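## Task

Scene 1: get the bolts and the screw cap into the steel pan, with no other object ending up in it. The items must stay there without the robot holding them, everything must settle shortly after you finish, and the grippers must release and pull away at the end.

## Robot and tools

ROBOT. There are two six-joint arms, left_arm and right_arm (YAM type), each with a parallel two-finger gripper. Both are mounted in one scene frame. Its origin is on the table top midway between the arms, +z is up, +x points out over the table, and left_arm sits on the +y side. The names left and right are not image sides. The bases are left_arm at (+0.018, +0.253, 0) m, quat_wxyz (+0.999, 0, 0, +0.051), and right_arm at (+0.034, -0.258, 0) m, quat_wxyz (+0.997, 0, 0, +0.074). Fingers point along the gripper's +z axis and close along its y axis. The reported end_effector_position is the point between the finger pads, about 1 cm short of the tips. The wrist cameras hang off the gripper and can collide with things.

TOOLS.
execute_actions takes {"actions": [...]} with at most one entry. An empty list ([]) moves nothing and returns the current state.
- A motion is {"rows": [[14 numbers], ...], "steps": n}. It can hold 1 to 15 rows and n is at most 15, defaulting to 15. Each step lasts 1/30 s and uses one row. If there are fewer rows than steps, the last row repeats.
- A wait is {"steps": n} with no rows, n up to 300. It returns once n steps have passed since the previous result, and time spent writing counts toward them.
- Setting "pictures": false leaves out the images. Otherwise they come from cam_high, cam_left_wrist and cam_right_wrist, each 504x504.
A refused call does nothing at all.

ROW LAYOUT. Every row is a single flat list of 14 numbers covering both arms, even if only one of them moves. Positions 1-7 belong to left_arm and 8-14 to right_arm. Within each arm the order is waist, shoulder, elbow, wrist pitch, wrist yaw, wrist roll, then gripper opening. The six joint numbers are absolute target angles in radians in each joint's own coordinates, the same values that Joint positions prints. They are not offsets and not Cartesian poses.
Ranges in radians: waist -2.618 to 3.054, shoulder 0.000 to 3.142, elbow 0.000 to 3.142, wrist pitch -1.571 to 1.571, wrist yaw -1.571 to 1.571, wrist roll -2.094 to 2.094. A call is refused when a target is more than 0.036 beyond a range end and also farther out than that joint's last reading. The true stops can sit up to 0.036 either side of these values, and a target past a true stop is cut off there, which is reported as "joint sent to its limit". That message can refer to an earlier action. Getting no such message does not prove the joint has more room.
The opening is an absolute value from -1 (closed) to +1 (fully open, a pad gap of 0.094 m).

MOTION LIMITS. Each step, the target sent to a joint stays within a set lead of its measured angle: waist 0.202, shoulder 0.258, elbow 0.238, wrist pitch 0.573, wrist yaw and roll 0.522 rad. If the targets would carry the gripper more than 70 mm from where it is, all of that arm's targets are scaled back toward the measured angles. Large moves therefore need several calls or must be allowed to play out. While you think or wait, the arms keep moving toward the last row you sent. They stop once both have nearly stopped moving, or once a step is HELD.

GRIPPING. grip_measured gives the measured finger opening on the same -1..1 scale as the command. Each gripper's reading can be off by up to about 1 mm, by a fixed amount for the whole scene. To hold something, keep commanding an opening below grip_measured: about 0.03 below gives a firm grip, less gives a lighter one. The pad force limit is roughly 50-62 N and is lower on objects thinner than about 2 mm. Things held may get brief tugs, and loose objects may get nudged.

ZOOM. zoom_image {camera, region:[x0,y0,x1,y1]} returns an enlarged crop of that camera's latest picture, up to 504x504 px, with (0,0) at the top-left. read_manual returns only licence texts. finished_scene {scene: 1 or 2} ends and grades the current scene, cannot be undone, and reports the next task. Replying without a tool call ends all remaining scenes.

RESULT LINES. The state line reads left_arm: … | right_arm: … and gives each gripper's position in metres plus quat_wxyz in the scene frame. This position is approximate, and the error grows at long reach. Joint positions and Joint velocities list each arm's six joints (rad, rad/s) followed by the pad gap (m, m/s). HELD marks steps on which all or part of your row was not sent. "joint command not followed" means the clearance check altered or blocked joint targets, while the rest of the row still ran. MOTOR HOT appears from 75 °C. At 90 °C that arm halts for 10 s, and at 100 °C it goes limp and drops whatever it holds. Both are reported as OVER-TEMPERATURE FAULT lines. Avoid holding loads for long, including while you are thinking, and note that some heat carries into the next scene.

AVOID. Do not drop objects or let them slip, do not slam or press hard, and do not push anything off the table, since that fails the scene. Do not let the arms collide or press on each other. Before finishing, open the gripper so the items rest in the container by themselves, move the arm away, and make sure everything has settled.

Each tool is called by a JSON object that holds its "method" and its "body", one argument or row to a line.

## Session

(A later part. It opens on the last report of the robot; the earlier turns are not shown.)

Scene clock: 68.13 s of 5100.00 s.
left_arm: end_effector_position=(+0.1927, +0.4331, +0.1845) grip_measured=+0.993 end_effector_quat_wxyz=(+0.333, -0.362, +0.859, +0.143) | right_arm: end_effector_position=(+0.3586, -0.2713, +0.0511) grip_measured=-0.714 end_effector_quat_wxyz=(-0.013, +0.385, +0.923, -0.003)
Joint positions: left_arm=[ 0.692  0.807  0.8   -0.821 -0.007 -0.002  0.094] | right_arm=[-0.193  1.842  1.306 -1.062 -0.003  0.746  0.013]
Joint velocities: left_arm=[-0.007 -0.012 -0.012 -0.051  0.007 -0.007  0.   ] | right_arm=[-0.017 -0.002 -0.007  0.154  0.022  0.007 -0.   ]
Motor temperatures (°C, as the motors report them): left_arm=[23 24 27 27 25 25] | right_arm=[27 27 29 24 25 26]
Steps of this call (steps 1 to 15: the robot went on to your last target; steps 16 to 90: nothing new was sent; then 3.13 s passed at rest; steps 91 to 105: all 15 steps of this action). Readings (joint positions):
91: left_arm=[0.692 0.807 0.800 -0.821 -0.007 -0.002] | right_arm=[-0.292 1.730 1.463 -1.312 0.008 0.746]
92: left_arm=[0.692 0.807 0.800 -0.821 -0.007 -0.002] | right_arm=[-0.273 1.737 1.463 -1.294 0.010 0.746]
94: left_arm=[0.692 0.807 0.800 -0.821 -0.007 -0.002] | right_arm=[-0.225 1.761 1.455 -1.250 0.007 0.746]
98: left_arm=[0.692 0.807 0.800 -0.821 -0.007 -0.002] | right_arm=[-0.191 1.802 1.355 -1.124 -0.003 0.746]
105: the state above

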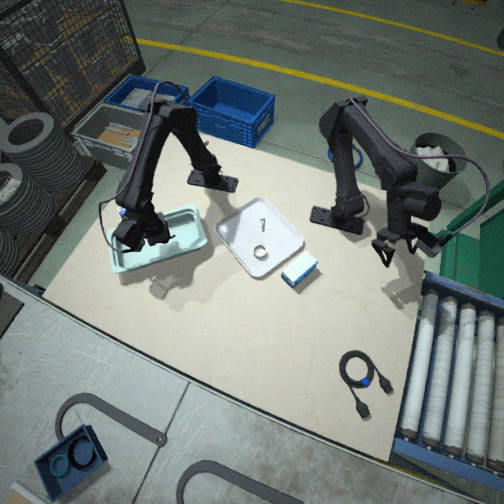

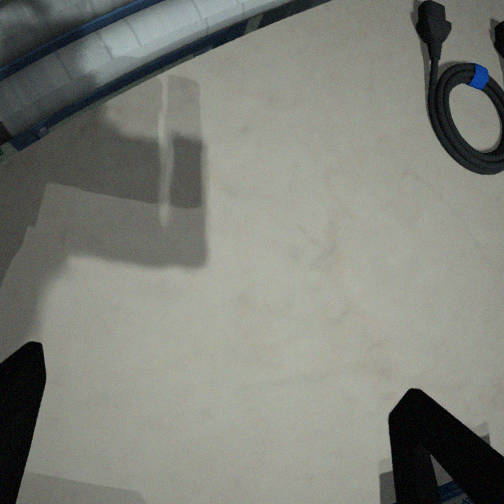

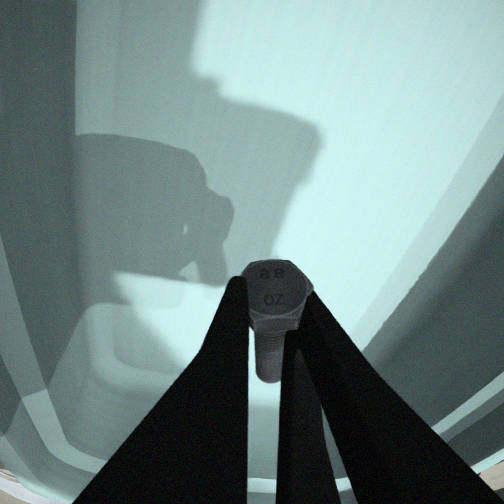

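{"method": "execute_actions", "body": {
  "actions": [
    {"rows":[[0.7,0.8,0.8,-0.8,0,0,0.99,-0.2,1.9,1.31,-0.98,0,0.75,-0.76]],"steps":12}
  ],
  "pictures": false
}}

{"method": "execute_actions", "body": {
  "actions": [
    {"rows":[[0.7,0.8,0.8,-0.8,0,0,0.99,-0.2,1.9,1.31,-0.98,0,0.75,-0.2]],"steps":8}
  ],
  "pictures": false
}}

{"method": "execute_actions", "body": {
  "actions": [
    {"rows":[[0.7,0.8,0.8,-0.8,0,0,0.99,-0.2,1.7,1.49,-1.33,0,0.75,-0.2]]}
  ],
  "pictures": false
}}

{"method": "execute_actions", "body": {
  "actions": [
    {"rows":[[0.7,0.8,0.8,-0.8,0,0,0.99,0.946,1.7,1.49,-1.33,0,0.8,0.1]]}
  ],
  "pictures": false
}}

{"method": "execute_actions", "body": {
  "actions": [
    {"rows":[[0.7,0.8,0.8,-0.8,0,0,0.99,0.946,1.74,1.18,-0.96,0,0.8,0.1]]}
  ],
  "pictures": false
}}

{"method": "execute_actions", "body": {
  "actions": [
    {"steps":12}
  ]
}}

Scene clock: 78.97 s of 5100.00 s.
left_arm: end_effector_position=(+0.1927, +0.4331, +0.1845) grip_measured=+0.993 end_effector_quat_wxyz=(+0.333, -0.362, +0.859, +0.143) | right_arm: end_effector_position=(+0.3706, -0.2719, +0.0295) grip_measured=-0.714 end_effector_quat_wxyz=(-0.012, +0.385, +0.923, -0.003)
Joint positions: left_arm=[ 0.692  0.807  0.8   -0.821 -0.007 -0.002  0.094] | right_arm=[-0.193  1.91   1.306 -0.992 -0.003  0.746  0.013]
Joint velocities: left_arm=[ 0.002 -0.002 -0.007 -0.037  0.051  0.037  0.   ] | right_arm=[-0.002  0.007 -0.012 -0.037 -0.007 -0.037 -0.001]
Motor temperatures (°C, as the motors report them): left_arm=[23 24 27 28 25 25] | right_arm=[27 28 29 24 25 26]
Steps of this call (steps 1 to 30: the robot went on to your last target; steps 31 to 90: nothing new was sent; then 7.43 s passed at rest; steps 91 to 102: all 12 steps of this action). Readings (joint positions):
91: left_arm=[0.692 0.807 0.800 -0.821 -0.007 -0.002] | right_arm=[-0.193 1.847 1.306 -1.036 -0.003 0.746]
92: left_arm=[0.692 0.807 0.800 -0.821 -0.007 -0.002] | right_arm=[-0.193 1.856 1.306 -1.026 -0.003 0.746]
94: left_arm=[0.692 0.807 0.800 -0.821 -0.007 -0.002] | right_arm=[-0.193 1.882 1.306 -1.011 -0.003 0.746]
98: left_arm=[0.692 0.807 0.800 -0.821 -0.007 -0.002] | right_arm=[-0.193 1.910 1.306 -0.997 -0.003 0.746]
102: the state above

Scene clock: 79.23 s of 5100.00 s.
left_arm: end_effector_position=(+0.1927, +0.4331, +0.1845) grip_measured=+0.993 end_effector_quat_wxyz=(+0.333, -0.362, +0.859, +0.143) | right_arm: end_effector_position=(+0.3711, -0.2719, +0.0295) grip_measured=-0.201 end_effector_quat_wxyz=(-0.011, +0.385, +0.923, -0.003)
Joint positions: left_arm=[ 0.692  0.807  0.8   -0.821 -0.007 -0.002  0.094] | right_arm=[-0.193  1.91   1.306 -0.99  -0.003  0.746  0.038]
Joint velocities: left_arm=[-0.017  0.002 -0.012 -0.022 -0.037 -0.022 -0.001] | right_arm=[-0.002 -0.007 -0.002  0.081 -0.051 -0.037  0.   ]
Motor temperatures (°C, as the motors report them): left_arm=[23 24 27 28 25 25] | right_arm=[27 28 29 24 25 26]
Steps of this call (steps 1 to 8: all 8 steps of this action). Readings (joint positions):
1: left_arm=[0.692 0.807 0.800 -0.821 -0.007 -0.002] | right_arm=[-0.193 1.910 1.306 -0.992 -0.003 0.746]
2: left_arm=[0.692 0.807 0.800 -0.821 -0.007 -0.002] | right_arm=[-0.193 1.910 1.306 -0.991 -0.003 0.746]
4: left_arm=[0.692 0.807 0.800 -0.821 -0.007 -0.002] | right_arm=[-0.193 1.910 1.306 -0.991 -0.003 0.746]
8: the state above

Scene clock: 79.73 s of 5100.00 s.
left_arm: end_effector_position=(+0.1927, +0.4331, +0.1845) grip_measured=+0.993 end_effector_quat_wxyz=(+0.333, -0.362, +0.859, +0.143) | right_arm: end_effector_position=(+0.3516, -0.2710, +0.1397) grip_measured=-0.201 end_effector_quat_wxyz=(+0.026, +0.385, +0.922, +0.011)
Joint positions: left_arm=[ 0.692  0.807  0.8   -0.821 -0.007 -0.002  0.094] | right_arm=[-0.193  1.695  1.483 -1.304 -0.003  0.746  0.038]
Joint velocities: left_arm=[-0.002 -0.007  0.017 -0.037  0.037 -0.022  0.   ] | right_arm=[-0.007  0.095 -0.007 -0.154 -0.007 -0.081  0.   ]
Motor temperatures (°C, as the motors report them): left_arm=[23 24 27 28 25 25] | right_arm=[27 28 29 24 25 26]
Steps of this call (steps 1 to 15: all 15 steps of this action). Readings (joint positions):
1: left_arm=[0.692 0.807 0.800 -0.821 -0.007 -0.002] | right_arm=[-0.193 1.904 1.318 -1.016 -0.003 0.746]
2: left_arm=[0.692 0.807 0.800 -0.821 -0.007 -0.002] | right_arm=[-0.193 1.891 1.335 -1.058 -0.003 0.746]
4: left_arm=[0.692 0.807 0.800 -0.821 -0.007 -0.002] | right_arm=[-0.193 1.838 1.377 -1.132 -0.003 0.746]
8: left_arm=[0.692 0.807 0.800 -0.821 -0.007 -0.002] | right_arm=[-0.193 1.714 1.466 -1.234 -0.003 0.746]
15: the state above

Scene clock: 80.23 s of 5100.00 s.
left_arm: end_effector_position=(+0.1927, +0.4331, +0.1845) grip_measured=+0.993 end_effector_quat_wxyz=(+0.333, -0.362, +0.859, +0.143) | right_arm: end_effector_position=(+0.2085, +0.0074, +0.1354) grip_measured=+0.099 end_effector_quat_wxyz=(+0.012, -0.097, +0.995, +0.015)
Joint positions: left_arm=[ 0.692  0.807  0.8   -0.821 -0.007 -0.002  0.094] | right_arm=[ 0.837  1.709  1.483 -1.305 -0.     0.791  0.052]
Joint velocities: left_arm=[-0.002 -0.007  0.012 -0.051  0.066  0.022  0.   ] | right_arm=[ 2.059 -0.007  0.012 -0.037 -0.11  -0.022 -0.   ]
Motor temperatures (°C, as the motors report them): left_arm=[23 24 27 28 25 25] | right_arm=[27 28 29 24 25 26]
Steps of this call (steps 1 to 15: all 15 steps of this action). Readings (joint positions):
1: left_arm=[0.692 0.807 0.800 -0.821 -0.007 -0.002] | right_arm=[-0.172 1.697 1.483 -1.307 0.009 0.755]
2: left_arm=[0.692 0.807 0.800 -0.821 -0.007 -0.002] | right_arm=[-0.129 1.699 1.483 -1.309 0.016 0.764]
4: left_arm=[0.692 0.807 0.800 -0.821 -0.007 -0.002] | right_arm=[0.003 1.702 1.483 -1.309 0.016 0.775]
8: left_arm=[0.692 0.807 0.800 -0.821 -0.007 -0.002] | right_arm=[0.304 1.708 1.483 -1.307 0.008 0.786]
15: the state above

Scene clock: 80.73 s of 5100.00 s.
left_arm: end_effector_position=(+0.1927, +0.4331, +0.1845) grip_measured=+0.993 end_effector_quat_wxyz=(+0.333, -0.362, +0.859, +0.143) | right_arm: end_effector_position=(+0.1697, +0.0136, +0.0408) grip_measured=+0.099 end_effector_quat_wxyz=(-0.007, -0.151, +0.988, -0.001)
Joint positions: left_arm=[ 0.692  0.807  0.8   -0.821 -0.007 -0.002  0.094] | right_arm=[ 0.949  1.764  1.165 -0.983 -0.01   0.794  0.052]
Joint velocities: left_arm=[-0.022 -0.022 -0.012 -0.037 -0.066  0.066  0.001] | right_arm=[-0.002 -0.007  0.007  0.081  0.037 -0.051 -0.001]
Motor temperatures (°C, as the motors report them): left_arm=[23 24 27 28 25 25] | right_arm=[27 28 29 24 25 26]
Steps of this call (steps 1 to 15: all 15 steps of this action). Readings (joint positions):
1: left_arm=[0.692 0.807 0.800 -0.821 -0.007 -0.002] | right_arm=[0.901 1.703 1.449 -1.253 -0.005 0.791]
2: left_arm=[0.692 0.807 0.800 -0.821 -0.007 -0.002] | right_arm=[0.947 1.696 1.390 -1.177 -0.011 0.791]
4: left_arm=[0.692 0.807 0.800 -0.821 -0.007 -0.002] | right_arm=[0.982 1.711 1.268 -1.084 -0.020 0.791]
8: left_arm=[0.692 0.807 0.800 -0.821 -0.007 -0.002] | right_arm=[0.957 1.773 1.167 -1.037 -0.015 0.793]
15: the state above

Scene clock: 81.13 s of 5100.00 s.
left_arm: end_effector_position=(+0.1927, +0.4331, +0.1845) grip_measured=+0.993 end_effector_quat_wxyz=(+0.333, -0.362, +0.859, +0.143) | right_arm: end_effector_position=(+0.1711, +0.0163, +0.0408) grip_measured=+0.099 end_effector_quat_wxyz=(-0.003, -0.151, +0.988, +0.003)
Joint positions: left_arm=[ 0.692  0.807  0.8   -0.821 -0.007 -0.002  0.094] | right_arm=[ 0.949  1.764  1.165 -0.971 -0.01   0.794  0.052]
Joint velocities: left_arm=[ 0.007  0.002 -0.002 -0.007 -0.022 -0.007  0.001] | right_arm=[ 0.007 -0.007  0.017 -0.037 -0.051 -0.007 -0.001]
Motor temperatures (°C, as the motors report them): left_arm=[23 24 27 28 25 25] | right_arm=[27 28 29 24 25 26]
Steps of this call (steps 1 to 12: the robot went on to your last target). Readings (joint positions):
1: left_arm=[0.692 0.807 0.800 -0.821 -0.007 -0.002] | right_arm=[0.949 1.764 1.165 -0.980 -0.010 0.794]
2: left_arm=[0.692 0.807 0.800 -0.821 -0.007 -0.002] | right_arm=[0.949 1.764 1.165 -0.977 -0.010 0.794]
4: left_arm=[0.692 0.807 0.800 -0.821 -0.007 -0.002] | right_arm=[0.949 1.764 1.165 -0.974 -0.010 0.794]
8: left_arm=[0.692 0.807 0.800 -0.821 -0.007 -0.002] | right_arm=[0.949 1.764 1.165 -0.972 -0.010 0.794]
12: the state above

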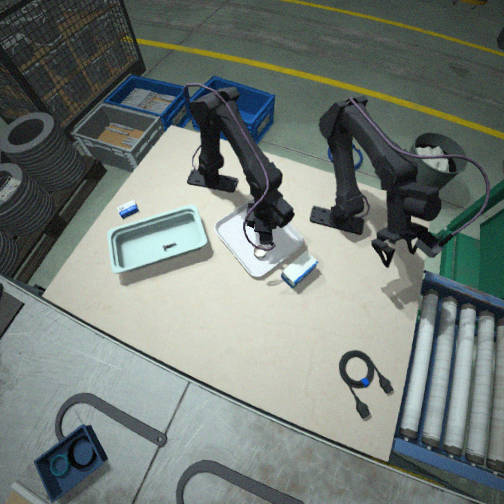

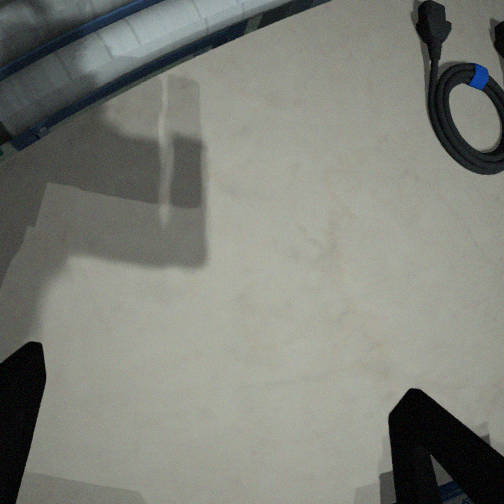

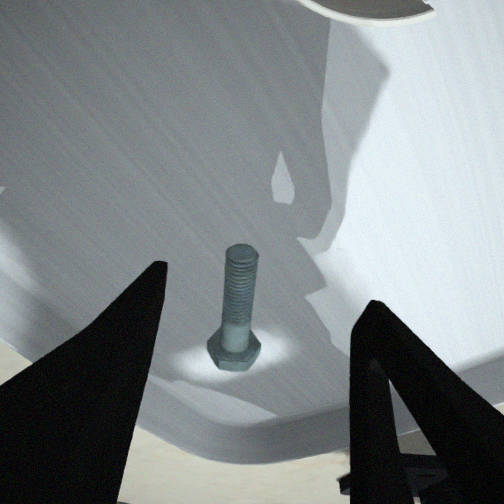

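{"method": "execute_actions", "body": {
  "actions": [
    {"rows":[[0.7,0.8,0.8,-0.8,0,0,0.99,1.015,1.75,1.14,-0.93,0,0.92,0.1],[0.7,0.8,0.8,-0.8,0,0,0.99,1.015,1.75,1.14,-0.93,0,0.92,0.1],[0.7,0.8,0.8,-0.8,0,0,0.99,1.015,1.75,1.12,-0.91,0,0.92,0.1],[0.7,0.8,0.8,-0.8,0,0,0.99,1.015,1.75,1.08,-0.865,0,0.92,0.1]]}
  ]
}}

Scene clock: 88.13 s of 5100.00 s.
left_arm: end_effector_position=(+0.1927, +0.4331, +0.1845) grip_measured=+0.993 end_effector_quat_wxyz=(+0.333, -0.362, +0.859, +0.143) | right_arm: end_effector_position=(+0.1513, +0.0206, +0.0231) grip_measured=+0.099 end_effector_quat_wxyz=(+0.002, -0.128, +0.992, +0.007)
Joint positions: left_arm=[ 0.692  0.807  0.8   -0.821 -0.007 -0.002  0.094] | right_arm=[ 1.017  1.763  1.088 -0.881 -0.005  0.909  0.052]
Joint velocities: left_arm=[ 0.012  0.012  0.002 -0.051 -0.066  0.022  0.   ] | right_arm=[ 0.007 -0.002 -0.017  0.022 -0.051  0.051 -0.   ]
Motor temperatures (°C, as the motors report them): left_arm=[23 24 27 28 25 25] | right_arm=[27 28 29 24 25 26]
Steps of this call (steps 1 to 30: the robot went on to your last target; steps 31 to 90: nothing new was sent; then 3.50 s passed at rest; steps 91 to 105: all 15 steps of this action). Readings (joint positions):
91: left_arm=[0.692 0.807 0.800 -0.821 -0.007 -0.002] | right_arm=[0.955 1.764 1.164 -0.966 -0.006 0.814]
92: left_arm=[0.692 0.807 0.800 -0.821 -0.007 -0.002] | right_arm=[0.968 1.764 1.162 -0.960 -0.003 0.834]
94: left_arm=[0.692 0.807 0.800 -0.821 -0.007 -0.002] | right_arm=[0.998 1.763 1.143 -0.932 -0.003 0.863]
98: left_arm=[0.692 0.807 0.800 -0.821 -0.007 -0.002] | right_arm=[1.017 1.763 1.093 -0.901 -0.005 0.892]
105: the state above

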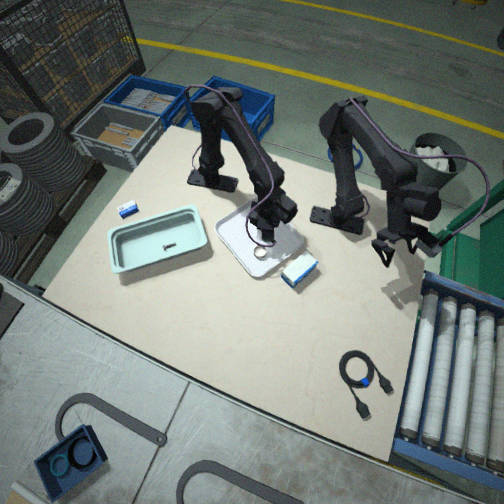

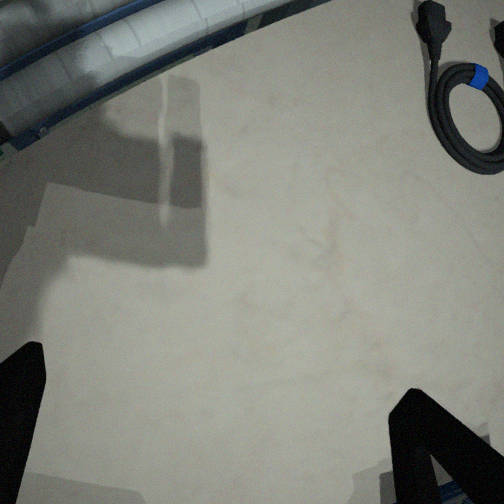

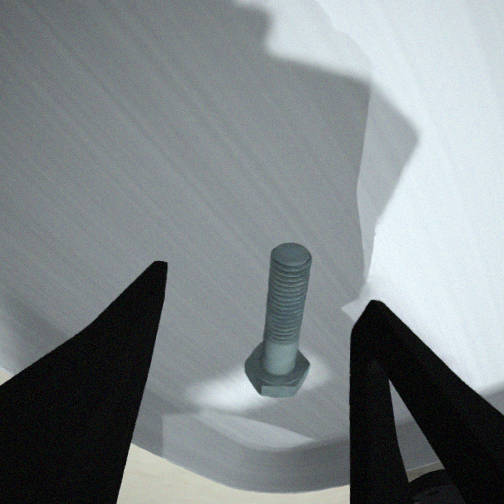

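{"method": "execute_actions", "body": {
  "actions": [
    {"rows":[[0.7,0.8,0.8,-0.8,0,0,0.99,1.015,1.75,1.055,-0.865,0,0.95,0.1]],"steps":12}
  ],
  "pictures": false
}}

{"method": "execute_actions", "body": {
  "actions": [
    {"rows":[[0.7,0.8,0.8,-0.8,0,0,0.99,1.015,1.75,1.055,-0.865,0,0.95,-0.88]]}
  ]
}}

Scene clock: 92.77 s of 5100.00 s.
left_arm: end_effector_position=(+0.1927, +0.4331, +0.1845) grip_measured=+0.993 end_effector_quat_wxyz=(+0.333, -0.362, +0.859, +0.143) | right_arm: end_effector_position=(+0.1495, +0.0166, +0.0185) grip_measured=+0.099 end_effector_quat_wxyz=(-0.001, -0.112, +0.994, +0.004)
Joint positions: left_arm=[ 0.692  0.807  0.8   -0.821 -0.007 -0.002  0.094] | right_arm=[ 1.017  1.763  1.068 -0.87  -0.005  0.942  0.052]
Joint velocities: left_arm=[ 0.017 -0.007 -0.012 -0.125 -0.081  0.022 -0.001] | right_arm=[ 0.017  0.007 -0.002 -0.007  0.037  0.007  0.   ]
Motor temperatures (°C, as the motors report them): left_arm=[23 24 27 28 25 25] | right_arm=[27 28 29 24 25 26]
Steps of this call (steps 1 to 15: the robot went on to your last target; steps 16 to 90: nothing new was sent; then 1.23 s passed at rest; steps 91 to 102: all 12 steps of this action). Readings (joint positions):
91: left_arm=[0.692 0.807 0.800 -0.821 -0.007 -0.002] | right_arm=[1.017 1.763 1.086 -0.872 -0.005 0.918]
92: left_arm=[0.692 0.807 0.800 -0.821 -0.007 -0.002] | right_arm=[1.017 1.763 1.082 -0.871 -0.005 0.924]
94: left_arm=[0.692 0.807 0.800 -0.821 -0.007 -0.002] | right_arm=[1.017 1.763 1.073 -0.870 -0.005 0.931]
98: left_arm=[0.692 0.807 0.800 -0.821 -0.007 -0.002] | right_arm=[1.017 1.763 1.068 -0.870 -0.005 0.939]
102: the state above

Scene clock: 93.27 s of 5100.00 s.
left_arm: end_effector_position=(+0.1927, +0.4331, +0.1845) grip_measured=+0.993 end_effector_quat_wxyz=(+0.333, -0.362, +0.859, +0.143) | right_arm: end_effector_position=(+0.1496, +0.0168, +0.0185) grip_measured=-0.862 end_effector_quat_wxyz=(-0.000, -0.111, +0.994, +0.004)
Joint positions: left_arm=[ 0.692  0.807  0.8   -0.821 -0.007 -0.002  0.094] | right_arm=[ 1.017  1.763  1.068 -0.869 -0.005  0.944  0.006]
Joint velocities: left_arm=[-0.022  0.002 -0.007  0.022 -0.022  0.066  0.   ] | right_arm=[-0.007 -0.012 -0.007 -0.007  0.007 -0.037 -0.   ]
Motor temperatures (°C, as the motors report them): left_arm=[23 24 27 28 25 25] | right_arm=[27 28 29 24 25 26]
Steps of this call (steps 1 to 15: all 15 steps of this action). Readings (joint positions):
1: left_arm=[0.692 0.807 0.800 -0.821 -0.007 -0.002] | right_arm=[1.017 1.763 1.068 -0.870 -0.005 0.942]
2: left_arm=[0.692 0.807 0.800 -0.821 -0.007 -0.002] | right_arm=[1.017 1.763 1.068 -0.870 -0.005 0.942]
4: left_arm=[0.692 0.807 0.800 -0.821 -0.007 -0.002] | right_arm=[1.017 1.763 1.068 -0.870 -0.005 0.943]
8: left_arm=[0.692 0.807 0.800 -0.821 -0.007 -0.002] | right_arm=[1.017 1.763 1.068 -0.869 -0.005 0.944]
15: the state above

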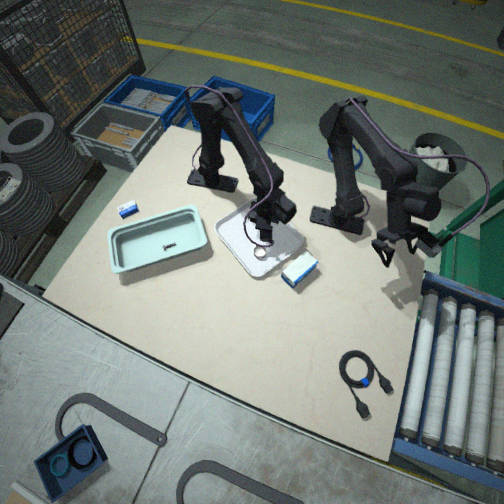

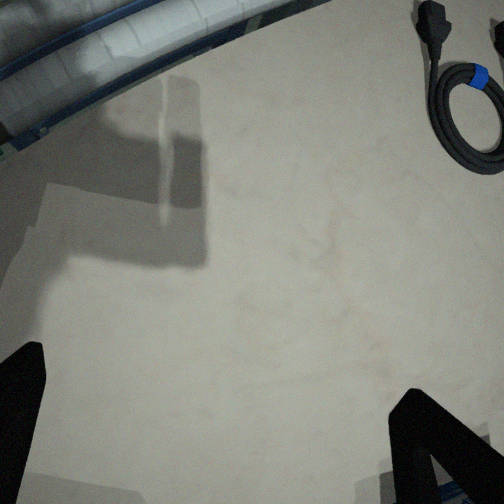

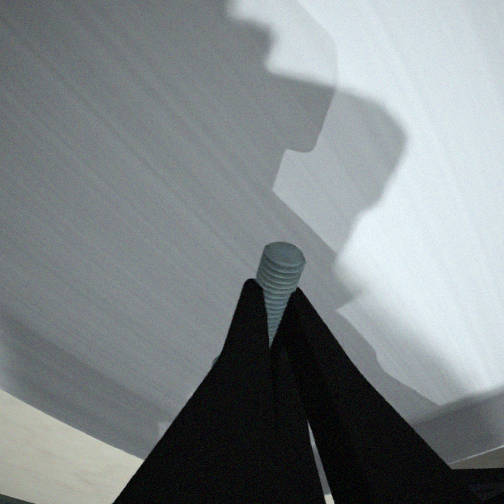

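{"method": "execute_actions", "body": {
  "actions": [
    {"rows":[[0.7,0.8,0.8,-0.8,0,0,0.99,1.015,1.7,1.49,-1.33,0,0.75,-0.91]]}
  ],
  "pictures": false
}}

{"method": "execute_actions", "body": {
  "actions": [
    {"rows":[[0.7,0.8,0.8,-0.8,0,0,0.99,-0.315,1.82,1.68,-1.38,0,0.75,-0.91]]}
  ],
  "pictures": false
}}

{"method": "execute_actions", "body": {
  "actions": [
    {"steps":12}
  ],
  "pictures": false
}}

{"method": "execute_actions", "body": {
  "actions": [
    {"rows":[[0.7,0.8,0.8,-0.8,0,0,0.99,-0.315,1.97,1.49,-1.045,0,0.75,-0.91]]}
  ]
}}

Scene clock: 101.90 s of 5100.00 s.
left_arm: end_effector_position=(+0.1927, +0.4331, +0.1845) grip_measured=+0.993 end_effector_quat_wxyz=(+0.333, -0.362, +0.859, +0.143) | right_arm: end_effector_position=(+0.1582, +0.0368, +0.1390) grip_measured=-0.866 end_effector_quat_wxyz=(+0.015, -0.199, +0.979, +0.026)
Joint positions: left_arm=[ 0.692  0.807  0.8   -0.821 -0.007 -0.002  0.094] | right_arm=[ 1.017  1.698  1.484 -1.297 -0.005  0.764  0.006]
Joint velocities: left_arm=[ 0.007 -0.007  0.002  0.022  0.022 -0.007 -0.   ] | right_arm=[-0.007  0.032  0.012 -0.198  0.022 -0.007  0.002]
Motor temperatures (°C, as the motors report them): left_arm=[23 24 27 28 25 25] | right_arm=[27 28 29 24 25 26]
Steps of this call (steps 1 to 15: the robot went on to your last target; steps 16 to 90: nothing new was sent; then 5.13 s passed at rest; steps 91 to 105: all 15 steps of this action). Readings (joint positions):
91: left_arm=[0.692 0.807 0.800 -0.821 -0.007 -0.002] | right_arm=[1.017 1.766 1.099 -0.931 -0.005 0.916]
92: left_arm=[0.692 0.807 0.800 -0.821 -0.007 -0.002] | right_arm=[1.017 1.769 1.149 -1.019 -0.005 0.888]
94: left_arm=[0.692 0.807 0.800 -0.821 -0.007 -0.002] | right_arm=[1.017 1.761 1.269 -1.136 -0.005 0.845]
98: left_arm=[0.692 0.807 0.800 -0.821 -0.007 -0.002] | right_arm=[1.017 1.718 1.465 -1.213 -0.005 0.793]
105: the state above

Scene clock: 102.40 s of 5100.00 s.
left_arm: end_effector_position=(+0.1927, +0.4331, +0.1845) grip_measured=+0.993 end_effector_quat_wxyz=(+0.333, -0.362, +0.859, +0.143) | right_arm: end_effector_position=(+0.3802, -0.1857, +0.1373) grip_measured=-0.866 end_effector_quat_wxyz=(+0.019, +0.275, +0.961, +0.015)
Joint positions: left_arm=[ 0.692  0.807  0.8   -0.821 -0.007 -0.002  0.094] | right_arm=[ 0.051  1.841  1.65  -1.332 -0.009  0.756  0.006]
Joint velocities: left_arm=[ 0.017 -0.027 -0.002 -0.007 -0.022 -0.022 -0.   ] | right_arm=[-2.063 -0.002 -0.012 -0.051 -0.007 -0.022 -0.001]
Motor temperatures (°C, as the motors report them): left_arm=[23 24 27 28 25 25] | right_arm=[27 28 29 24 25 26]
Steps of this call (steps 1 to 15: all 15 steps of this action). Readings (joint positions):
1: left_arm=[0.692 0.807 0.800 -0.821 -0.007 -0.002] | right_arm=[0.997 1.717 1.513 -1.330 -0.016 0.762]
2: left_arm=[0.692 0.807 0.800 -0.821 -0.007 -0.002] | right_arm=[0.958 1.749 1.562 -1.357 -0.024 0.760]
4: left_arm=[0.692 0.807 0.800 -0.821 -0.007 -0.002] | right_arm=[0.841 1.801 1.630 -1.345 -0.025 0.758]
8: left_arm=[0.692 0.807 0.800 -0.821 -0.007 -0.002] | right_arm=[0.563 1.838 1.650 -1.332 -0.018 0.757]
15: the state above

Scene clock: 102.80 s of 5100.00 s.
left_arm: end_effector_position=(+0.1927, +0.4331, +0.1845) grip_measured=+0.993 end_effector_quat_wxyz=(+0.333, -0.362, +0.859, +0.143) | right_arm: end_effector_position=(+0.3744, -0.3212, +0.1371) grip_measured=-0.866 end_effector_quat_wxyz=(+0.010, +0.451, +0.893, -0.003)
Joint positions: left_arm=[ 0.692  0.807  0.8   -0.821 -0.007 -0.002  0.094] | right_arm=[-0.328  1.841  1.65  -1.362  0.011  0.756  0.006]
Joint velocities: left_arm=[ 0.017  0.007  0.017 -0.051 -0.007  0.007 -0.001] | right_arm=[ 0.291 -0.007 -0.017 -0.037 -0.11   0.095 -0.001]
Motor temperatures (°C, as the motors report them): left_arm=[23 24 27 28 25 25] | right_arm=[27 28 29 24 25 26]
Steps of this call (steps 1 to 12: the robot went on to your last target). Readings (joint positions):
1: left_arm=[0.692 0.807 0.800 -0.821 -0.007 -0.002] | right_arm=[-0.023 1.841 1.650 -1.332 -0.008 0.756]
2: left_arm=[0.692 0.807 0.800 -0.821 -0.007 -0.002] | right_arm=[-0.097 1.841 1.650 -1.332 -0.007 0.756]
4: left_arm=[0.692 0.807 0.800 -0.821 -0.007 -0.002] | right_arm=[-0.240 1.841 1.650 -1.332 -0.004 0.756]
8: left_arm=[0.692 0.807 0.800 -0.821 -0.007 -0.002] | right_arm=[-0.366 1.841 1.650 -1.348 0.019 0.756]
12: the state above

Scene clock: 103.30 s of 5100.00 s.
left_arm: end_effector_position=(+0.1927, +0.4331, +0.1845) grip_measured=+0.993 end_effector_quat_wxyz=(+0.333, -0.362, +0.859, +0.143) | right_arm: end_effector_position=(+0.3970, -0.3186, +0.0409) grip_measured=-0.866 end_effector_quat_wxyz=(-0.006, +0.445, +0.896, -0.003)
Joint positions: left_arm=[ 0.692  0.807  0.8   -0.821 -0.007 -0.002  0.094] | right_arm=[-0.314  1.999  1.479 -1.065  0.003  0.756  0.006]
Joint velocities: left_arm=[-0.007 -0.007 -0.027  0.007 -0.037 -0.037  0.   ] | right_arm=[-0.002 -0.09  -0.012  0.095 -0.051 -0.037 -0.   ]
Motor temperatures (°C, as the motors report them): left_arm=[23 24 27 28 25 25] | right_arm=[27 28 29 24 25 26]
Steps of this call (steps 1 to 15: all 15 steps of this action). Readings (joint positions):
1: left_arm=[0.692 0.807 0.800 -0.821 -0.007 -0.002] | right_arm=[-0.321 1.845 1.633 -1.333 0.009 0.756]
2: left_arm=[0.692 0.807 0.800 -0.821 -0.007 -0.002] | right_arm=[-0.316 1.851 1.607 -1.286 0.007 0.756]
4: left_arm=[0.692 0.807 0.800 -0.821 -0.007 -0.002] | right_arm=[-0.314 1.899 1.554 -1.199 0.004 0.756]
8: left_arm=[0.692 0.807 0.800 -0.821 -0.007 -0.002] | right_arm=[-0.314 2.004 1.489 -1.107 0.003 0.756]
15: the state above

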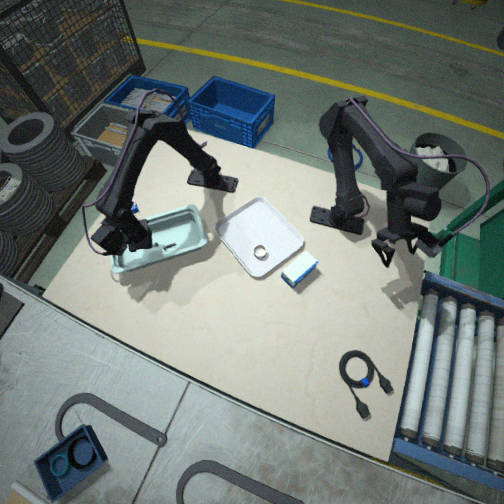

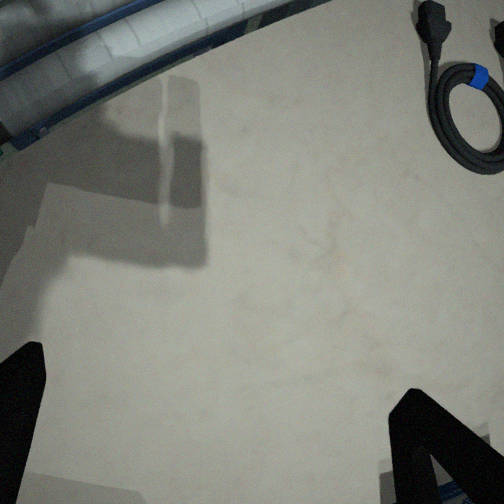

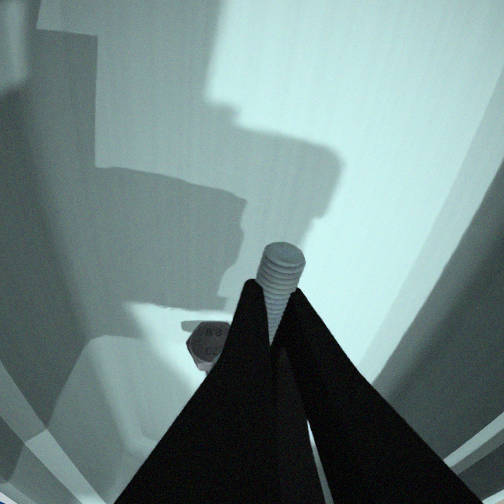

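{"method": "execute_actions", "body": {
  "actions": [
    {"rows":[[0.7,0.8,0.8,-0.8,0,0,0.99,-0.33,2.03,1.49,-1.02,0,0.75,-0.91]],"steps":10}
  ],
  "pictures": false
}}

{"method": "execute_actions", "body": {
  "actions": [
    {"rows":[[0.7,0.8,0.8,-0.8,0,0,0.99,-0.33,2.03,1.49,-1.02,0,0.75,-0.4]],"steps":8}
  ],
  "pictures": false
}}

{"method": "execute_actions", "body": {
  "actions": [
    {"rows":[[0.7,0.8,0.8,-0.8,0,0,0.99,-0.33,1.84,1.68,-1.38,0,0.75,-0.4]]}
  ],
  "pictures": false
}}

{"method": "execute_actions", "body": {
  "actions": [
    {"rows":[[0.7,0.8,0.8,-0.8,0,0,0.99,0.763,1.84,1.68,-1.38,0,0.75,0.6]]}
  ],
  "pictures": false
}}

{"method": "execute_actions", "body": {
  "actions": [
    {"rows":[[0.7,0.8,0.8,-0.8,0,0,0.99,0.763,1.97,1.58,-1.12,0,0.75,0.6]]}
  ],
  "pictures": false
}}

{"method": "execute_actions", "body": {
  "actions": [
    {"steps":10}
  ]
}}

Scene clock: 115.70 s of 5100.00 s.
left_arm: end_effector_position=(+0.1927, +0.4331, +0.1845) grip_measured=+0.993 end_effector_quat_wxyz=(+0.333, -0.362, +0.859, +0.143) | right_arm: end_effector_position=(+0.4013, -0.3228, +0.0275) grip_measured=-0.866 end_effector_quat_wxyz=(-0.009, +0.449, +0.894, -0.004)
Joint positions: left_arm=[ 0.692  0.807  0.8   -0.821 -0.007 -0.002  0.094] | right_arm=[-0.324  2.036  1.479 -1.032  0.003  0.756  0.006]
Joint velocities: left_arm=[-0.007 -0.002 -0.012  0.037 -0.037  0.007 -0.001] | right_arm=[-0.012  0.007 -0.007  0.051 -0.022  0.007  0.001]
Motor temperatures (°C, as the motors report them): left_arm=[23 24 27 29 25 25] | right_arm=[27 30 29 24 25 26]
Steps of this call (steps 1 to 30: the robot went on to your last target; steps 31 to 90: nothing new was sent; then 9.07 s passed at rest; steps 91 to 100: all 10 steps of this action). Readings (joint positions):
91: left_arm=[0.692 0.807 0.800 -0.821 -0.007 -0.002] | right_arm=[-0.315 1.998 1.479 -1.053 0.003 0.756]
92: left_arm=[0.692 0.807 0.800 -0.821 -0.007 -0.002] | right_arm=[-0.316 2.003 1.479 -1.048 0.003 0.756]
94: left_arm=[0.692 0.807 0.800 -0.821 -0.007 -0.002] | right_arm=[-0.320 2.017 1.479 -1.040 0.003 0.756]
98: left_arm=[0.692 0.807 0.800 -0.821 -0.007 -0.002] | right_arm=[-0.324 2.036 1.479 -1.033 0.003 0.756]
100: the state above

Scene clock: 115.97 s of 5100.00 s.
left_arm: end_effector_position=(+0.1927, +0.4331, +0.1845) grip_measured=+0.993 end_effector_quat_wxyz=(+0.333, -0.362, +0.859, +0.143) | right_arm: end_effector_position=(+0.4018, -0.3228, +0.0275) grip_measured=-0.402 end_effector_quat_wxyz=(-0.008, +0.449, +0.894, -0.003)
Joint positions: left_arm=[ 0.692  0.807  0.8   -0.821 -0.007 -0.002  0.094] | right_arm=[-0.324  2.036  1.479 -1.03   0.002  0.755  0.028]
Joint velocities: left_arm=[-0.002 -0.022 -0.007  0.051 -0.007  0.037 -0.   ] | right_arm=[-0.002 -0.002  0.007  0.007 -0.051  0.022  0.001]
Motor temperatures (°C, as the motors report them): left_arm=[23 24 27 29 25 25] | right_arm=[27 30 29 24 25 26]
Steps of this call (steps 1 to 8: all 8 steps of this action). Readings (joint positions):
1: left_arm=[0.692 0.807 0.800 -0.821 -0.007 -0.002] | right_arm=[-0.324 2.036 1.479 -1.032 0.003 0.756]
2: left_arm=[0.692 0.807 0.800 -0.821 -0.007 -0.002] | right_arm=[-0.324 2.036 1.479 -1.031 0.003 0.756]
4: left_arm=[0.692 0.807 0.800 -0.821 -0.007 -0.002] | right_arm=[-0.324 2.036 1.479 -1.030 0.003 0.756]
8: the state above

Scene clock: 116.47 s of 5100.00 s.
left_arm: end_effector_position=(+0.1927, +0.4331, +0.1845) grip_measured=+0.993 end_effector_quat_wxyz=(+0.333, -0.362, +0.859, +0.143) | right_arm: end_effector_position=(+0.3824, -0.3194, +0.1461) grip_measured=-0.402 end_effector_quat_wxyz=(+0.029, +0.448, +0.893, +0.008)
Joint positions: left_arm=[ 0.692  0.807  0.8   -0.821 -0.007 -0.002  0.094] | right_arm=[-0.324  1.831  1.672 -1.351  0.002  0.755  0.028]
Joint velocities: left_arm=[-0.022 -0.002 -0.002  0.11  -0.022  0.007 -0.   ] | right_arm=[-0.007  0.129  0.007 -0.139  0.037  0.007  0.001]
Motor temperatures (°C, as the motors report them): left_arm=[23 24 27 29 25 25] | right_arm=[27 30 29 24 25 26]
Steps of this call (steps 1 to 15: all 15 steps of this action). Readings (joint positions):
1: left_arm=[0.692 0.807 0.800 -0.821 -0.007 -0.002] | right_arm=[-0.324 2.033 1.492 -1.057 0.002 0.755]
2: left_arm=[0.692 0.807 0.800 -0.821 -0.007 -0.002] | right_arm=[-0.324 2.025 1.511 -1.098 0.002 0.755]
4: left_arm=[0.692 0.807 0.800 -0.821 -0.007 -0.002] | right_arm=[-0.324 1.986 1.554 -1.167 0.002 0.755]
8: left_arm=[0.692 0.807 0.800 -0.821 -0.007 -0.002] | right_arm=[-0.324 1.872 1.645 -1.275 0.002 0.755]
15: the state above

Scene clock: 116.97 s of 5100.00 s.
left_arm: end_effector_position=(+0.1927, +0.4331, +0.1845) grip_measured=+0.993 end_effector_quat_wxyz=(+0.333, -0.362, +0.859, +0.143) | right_arm: end_effector_position=(+0.2778, -0.0018, +0.1393) grip_measured=+0.599 end_effector_quat_wxyz=(+0.014, -0.026, +0.999, +0.013)
Joint positions: left_arm=[ 0.692  0.807  0.8   -0.821 -0.007 -0.002  0.094] | right_arm=[ 0.66   1.851  1.672 -1.353  0.002  0.755  0.075]
Joint velocities: left_arm=[-0.017  0.012 -0.017  0.007 -0.022 -0.037 -0.   ] | right_arm=[ 2.034 -0.007 -0.007  0.007 -0.066  0.022 -0.   ]
Motor temperatures (°C, as the motors report them): left_arm=[23 24 27 29 25 25] | right_arm=[27 30 29 24 25 26]
Steps of this call (steps 1 to 15: all 15 steps of this action). Readings (joint positions):
1: left_arm=[0.692 0.807 0.800 -0.821 -0.007 -0.002] | right_arm=[-0.305 1.835 1.672 -1.355 0.013 0.755]
2: left_arm=[0.692 0.807 0.800 -0.821 -0.007 -0.002] | right_arm=[-0.267 1.838 1.672 -1.358 0.019 0.755]
4: left_arm=[0.692 0.807 0.800 -0.821 -0.007 -0.002] | right_arm=[-0.148 1.844 1.672 -1.358 0.019 0.755]
8: left_arm=[0.692 0.807 0.800 -0.821 -0.007 -0.002] | right_arm=[0.138 1.851 1.672 -1.356 0.012 0.755]
15: the state above

Scene clock: 117.47 s of 5100.00 s.
left_arm: end_effector_position=(+0.1927, +0.4331, +0.1845) grip_measured=+0.993 end_effector_quat_wxyz=(+0.333, -0.362, +0.859, +0.143) | right_arm: end_effector_position=(+0.2652, +0.0431, +0.0651) grip_measured=+0.599 end_effector_quat_wxyz=(+0.001, -0.078, +0.997, +0.007)
Joint positions: left_arm=[ 0.692  0.807  0.8   -0.821 -0.007 -0.002  0.094] | right_arm=[ 0.761  1.997  1.575 -1.136 -0.008  0.754  0.075]
Joint velocities: left_arm=[-0.002 -0.007 -0.002  0.022  0.007 -0.051  0.   ] | right_arm=[ 0.017 -0.017  0.007  0.095 -0.007 -0.125 -0.001]
Motor temperatures (°C, as the motors report them): left_arm=[23 24 27 29 25 25] | right_arm=[27 30 29 24 25 26]
Steps of this call (steps 1 to 15: all 15 steps of this action). Readings (joint positions):
1: left_arm=[0.692 0.807 0.800 -0.821 -0.007 -0.002] | right_arm=[0.722 1.858 1.664 -1.330 -0.003 0.755]
2: left_arm=[0.692 0.807 0.800 -0.821 -0.007 -0.002] | right_arm=[0.769 1.870 1.651 -1.290 -0.010 0.754]
4: left_arm=[0.692 0.807 0.800 -0.821 -0.007 -0.002] | right_arm=[0.809 1.919 1.626 -1.221 -0.020 0.754]
8: left_arm=[0.692 0.807 0.800 -0.821 -0.007 -0.002] | right_arm=[0.783 1.999 1.582 -1.160 -0.017 0.754]
15: the state above

Scene clock: 117.80 s of 5100.00 s.
left_arm: end_effector_position=(+0.1927, +0.4331, +0.1845) grip_measured=+0.993 end_effector_quat_wxyz=(+0.333, -0.362, +0.859, +0.143) | right_arm: end_effector_position=(+0.2662, +0.0443, +0.0652) grip_measured=+0.599 end_effector_quat_wxyz=(+0.004, -0.078, +0.997, +0.010)
Joint positions: left_arm=[ 0.692  0.807  0.8   -0.821 -0.007 -0.002  0.094] | right_arm=[ 0.761  1.996  1.575 -1.13  -0.008  0.754  0.075]
Joint velocities: left_arm=[ 0.002  0.007 -0.012 -0.037 -0.066 -0.007 -0.001] | right_arm=[-0.012 -0.002  0.002  0.007 -0.007  0.007  0.   ]
Motor temperatures (°C, as the motors report them): left_arm=[23 24 27 29 25 25] | right_arm=[27 30 29 24 25 26]
Steps of this call (steps 1 to 10: the robot went on to your last target). Readings (joint positions):
1: left_arm=[0.692 0.807 0.800 -0.821 -0.007 -0.002] | right_arm=[0.761 1.996 1.575 -1.135 -0.008 0.754]
2: left_arm=[0.692 0.807 0.800 -0.821 -0.007 -0.002] | right_arm=[0.761 1.996 1.575 -1.134 -0.008 0.754]
4: left_arm=[0.692 0.807 0.800 -0.821 -0.007 -0.002] | right_arm=[0.761 1.996 1.575 -1.132 -0.008 0.754]
8: left_arm=[0.692 0.807 0.800 -0.821 -0.007 -0.002] | right_arm=[0.761 1.996 1.575 -1.131 -0.008 0.754]
10: the state above

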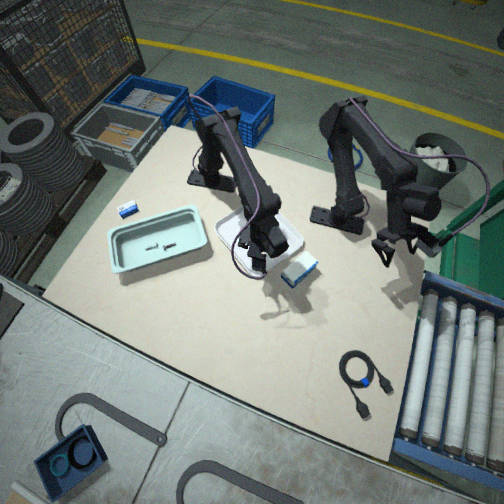

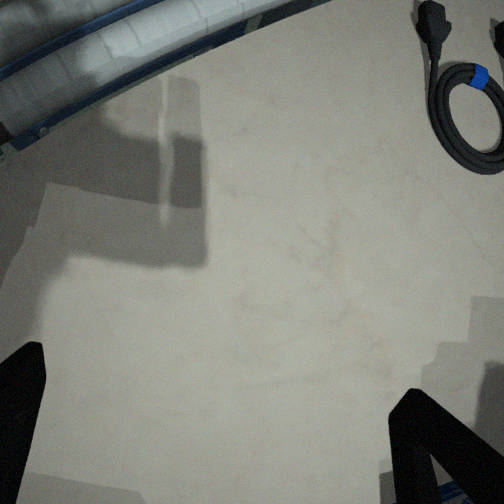

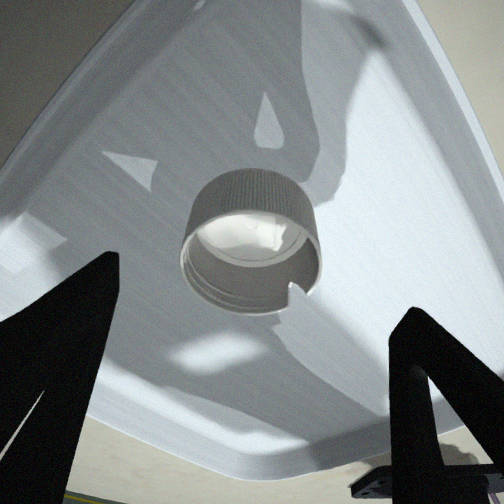

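{"method": "execute_actions", "body": {
  "actions": [
    {"rows":[[0.7,0.8,0.8,-0.8,0,0,0.99,0.795,1.99,1.52,-1.06,0,0.78,0.6],[0.7,0.8,0.8,-0.8,0,0,0.99,0.795,1.99,1.52,-1.06,0,0.78,0.6],[0.7,0.8,0.8,-0.8,0,0,0.99,0.795,1.99,1.48,-1.02,0,0.78,0.6],[0.7,0.8,0.8,-0.8,0,0,0.99,0.795,1.99,1.42,-0.98,0,0.78,0.6]]}
  ]
}}

Scene clock: 124.60 s of 5100.00 s.
left_arm: end_effector_position=(+0.1927, +0.4331, +0.1845) grip_measured=+0.993 end_effector_quat_wxyz=(+0.333, -0.362, +0.859, +0.143) | right_arm: end_effector_position=(+0.2467, +0.0381, +0.0246) grip_measured=+0.599 end_effector_quat_wxyz=(-0.007, -0.085, +0.996, -0.003)
Joint positions: left_arm=[ 0.692  0.807  0.8   -0.821 -0.007 -0.002  0.094] | right_arm=[ 0.793  2.005  1.421 -1.    -0.006  0.773  0.075]
Joint velocities: left_arm=[ 0.002  0.017 -0.007 -0.007  0.007 -0.022 -0.   ] | right_arm=[-0.012 -0.017  0.002  0.139 -0.007 -0.022  0.   ]
Motor temperatures (°C, as the motors report them): left_arm=[23 24 27 29 25 25] | right_arm=[27 31 29 24 25 26]
Steps of this call (steps 1 to 15: the robot went on to your last target; steps 16 to 90: nothing new was sent; then 3.30 s passed at rest; steps 91 to 105: all 15 steps of this action). Readings (joint positions):
91: left_arm=[0.692 0.807 0.800 -0.821 -0.007 -0.002] | right_arm=[0.763 1.996 1.568 -1.120 -0.007 0.757]
92: left_arm=[0.692 0.807 0.800 -0.821 -0.007 -0.002] | right_arm=[0.767 1.995 1.559 -1.107 -0.006 0.760]
94: left_arm=[0.692 0.807 0.800 -0.821 -0.007 -0.002] | right_arm=[0.780 1.994 1.515 -1.063 -0.006 0.765]
98: left_arm=[0.692 0.807 0.800 -0.821 -0.007 -0.002] | right_arm=[0.793 2.002 1.429 -1.027 -0.006 0.770]
105: the state above

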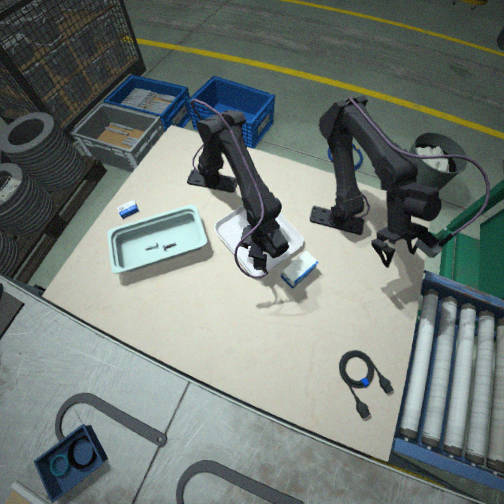

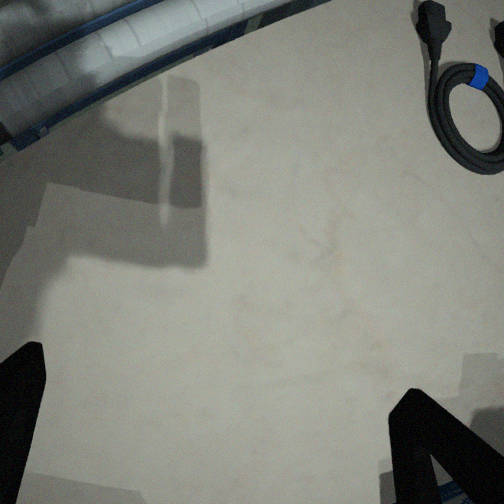

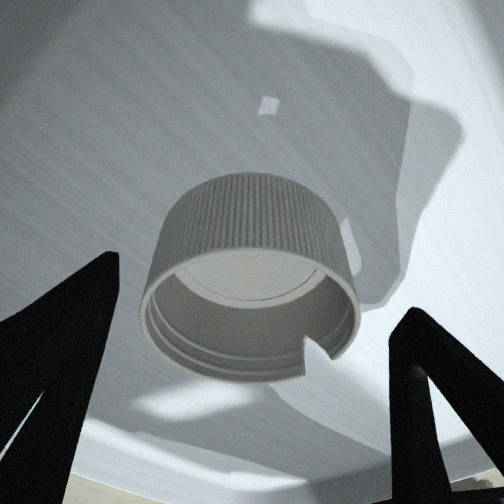

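{"method": "execute_actions", "body": {
  "actions": [
    {"rows":[[0.7,0.8,0.8,-0.8,0,0,0.99,0.772,2.015,1.42,-0.97,0,0.78,0.6]],"steps":10}
  ],
  "pictures": false
}}

{"method": "execute_actions", "body": {
  "actions": [
    {"rows":[[0.7,0.8,0.8,-0.8,0,0,0.99,0.772,2.015,1.42,-0.97,0,0.78,-0.2]]}
  ]
}}

Scene clock: 129.70 s of 5100.00 s.
left_arm: end_effector_position=(+0.1927, +0.4331, +0.1845) grip_measured=+0.993 end_effector_quat_wxyz=(+0.333, -0.362, +0.859, +0.143) | right_arm: end_effector_position=(+0.2544, +0.0384, +0.0246) grip_measured=+0.599 end_effector_quat_wxyz=(-0.000, -0.076, +0.997, +0.004)
Joint positions: left_arm=[ 0.692  0.807  0.8   -0.821 -0.007 -0.002  0.094] | right_arm=[ 0.777  2.005  1.421 -0.981 -0.006  0.774  0.075]
Joint velocities: left_arm=[-0.032  0.002  0.012 -0.007 -0.007  0.066  0.   ] | right_arm=[-0.007 -0.002 -0.002 -0.095 -0.007  0.037  0.   ]
Motor temperatures (°C, as the motors report them): left_arm=[23 24 27 29 25 25] | right_arm=[27 31 29 24 25 26]
Steps of this call (steps 1 to 15: the robot went on to your last target; steps 16 to 90: nothing new was sent; then 1.77 s passed at rest; steps 91 to 100: all 10 steps of this action). Readings (joint positions):
91: left_arm=[0.692 0.807 0.800 -0.821 -0.007 -0.002] | right_arm=[0.792 2.005 1.421 -0.989 -0.006 0.773]
92: left_arm=[0.692 0.807 0.800 -0.821 -0.007 -0.002] | right_arm=[0.790 2.005 1.421 -0.987 -0.006 0.773]
94: left_arm=[0.692 0.807 0.800 -0.821 -0.007 -0.002] | right_arm=[0.784 2.005 1.421 -0.984 -0.006 0.773]
98: left_arm=[0.692 0.807 0.800 -0.821 -0.007 -0.002] | right_arm=[0.777 2.005 1.421 -0.981 -0.006 0.774]
100: the state above

Scene clock: 130.20 s of 5100.00 s.
left_arm: end_effector_position=(+0.1927, +0.4331, +0.1845) grip_measured=+0.993 end_effector_quat_wxyz=(+0.333, -0.362, +0.859, +0.143) | right_arm: end_effector_position=(+0.2546, +0.0385, +0.0246) grip_measured=-0.083 end_effector_quat_wxyz=(+0.000, -0.076, +0.997, +0.004)
Joint positions: left_arm=[ 0.692  0.807  0.8   -0.821 -0.007 -0.002  0.094] | right_arm=[ 0.777  2.005  1.421 -0.98  -0.005  0.774  0.043]
Joint velocities: left_arm=[ 0.002  0.017  0.007  0.066  0.007 -0.022  0.001] | right_arm=[-0.002  0.012 -0.017  0.022 -0.037  0.022  0.   ]
Motor temperatures (°C, as the motors report them): left_arm=[23 24 27 29 25 25] | right_arm=[27 31 29 24 25 26]
Steps of this call (steps 1 to 15: all 15 steps of this action). Readings (joint positions):
1: left_arm=[0.692 0.807 0.800 -0.821 -0.007 -0.002] | right_arm=[0.777 2.005 1.421 -0.980 -0.006 0.774]
2: left_arm=[0.692 0.807 0.800 -0.821 -0.007 -0.002] | right_arm=[0.777 2.005 1.421 -0.980 -0.006 0.774]
4: left_arm=[0.692 0.807 0.800 -0.821 -0.007 -0.002] | right_arm=[0.777 2.005 1.421 -0.980 -0.005 0.774]
8: left_arm=[0.692 0.807 0.800 -0.821 -0.007 -0.002] | right_arm=[0.777 2.005 1.421 -0.980 -0.005 0.774]
15: the state above

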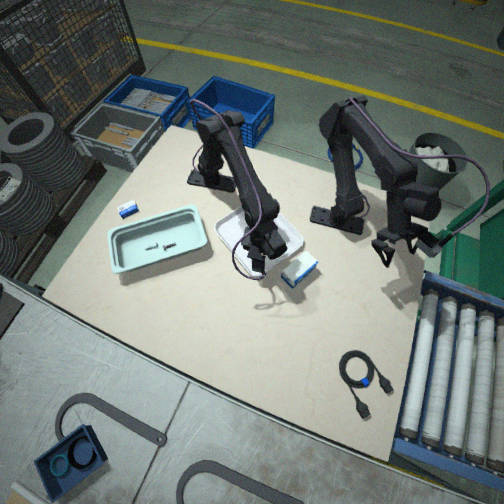

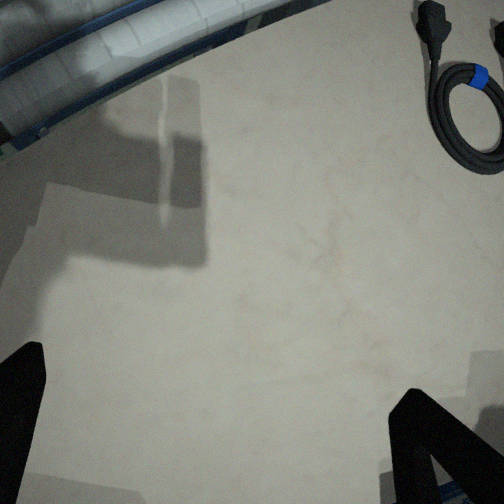

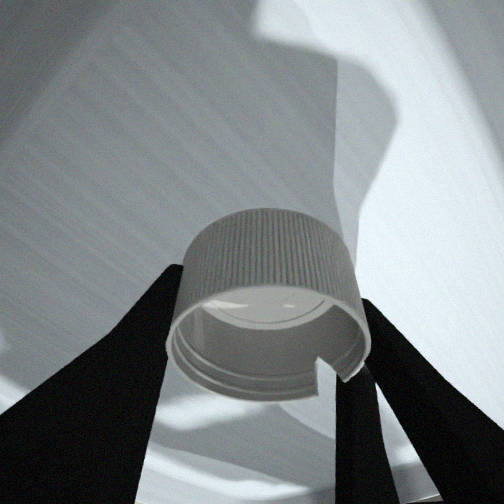

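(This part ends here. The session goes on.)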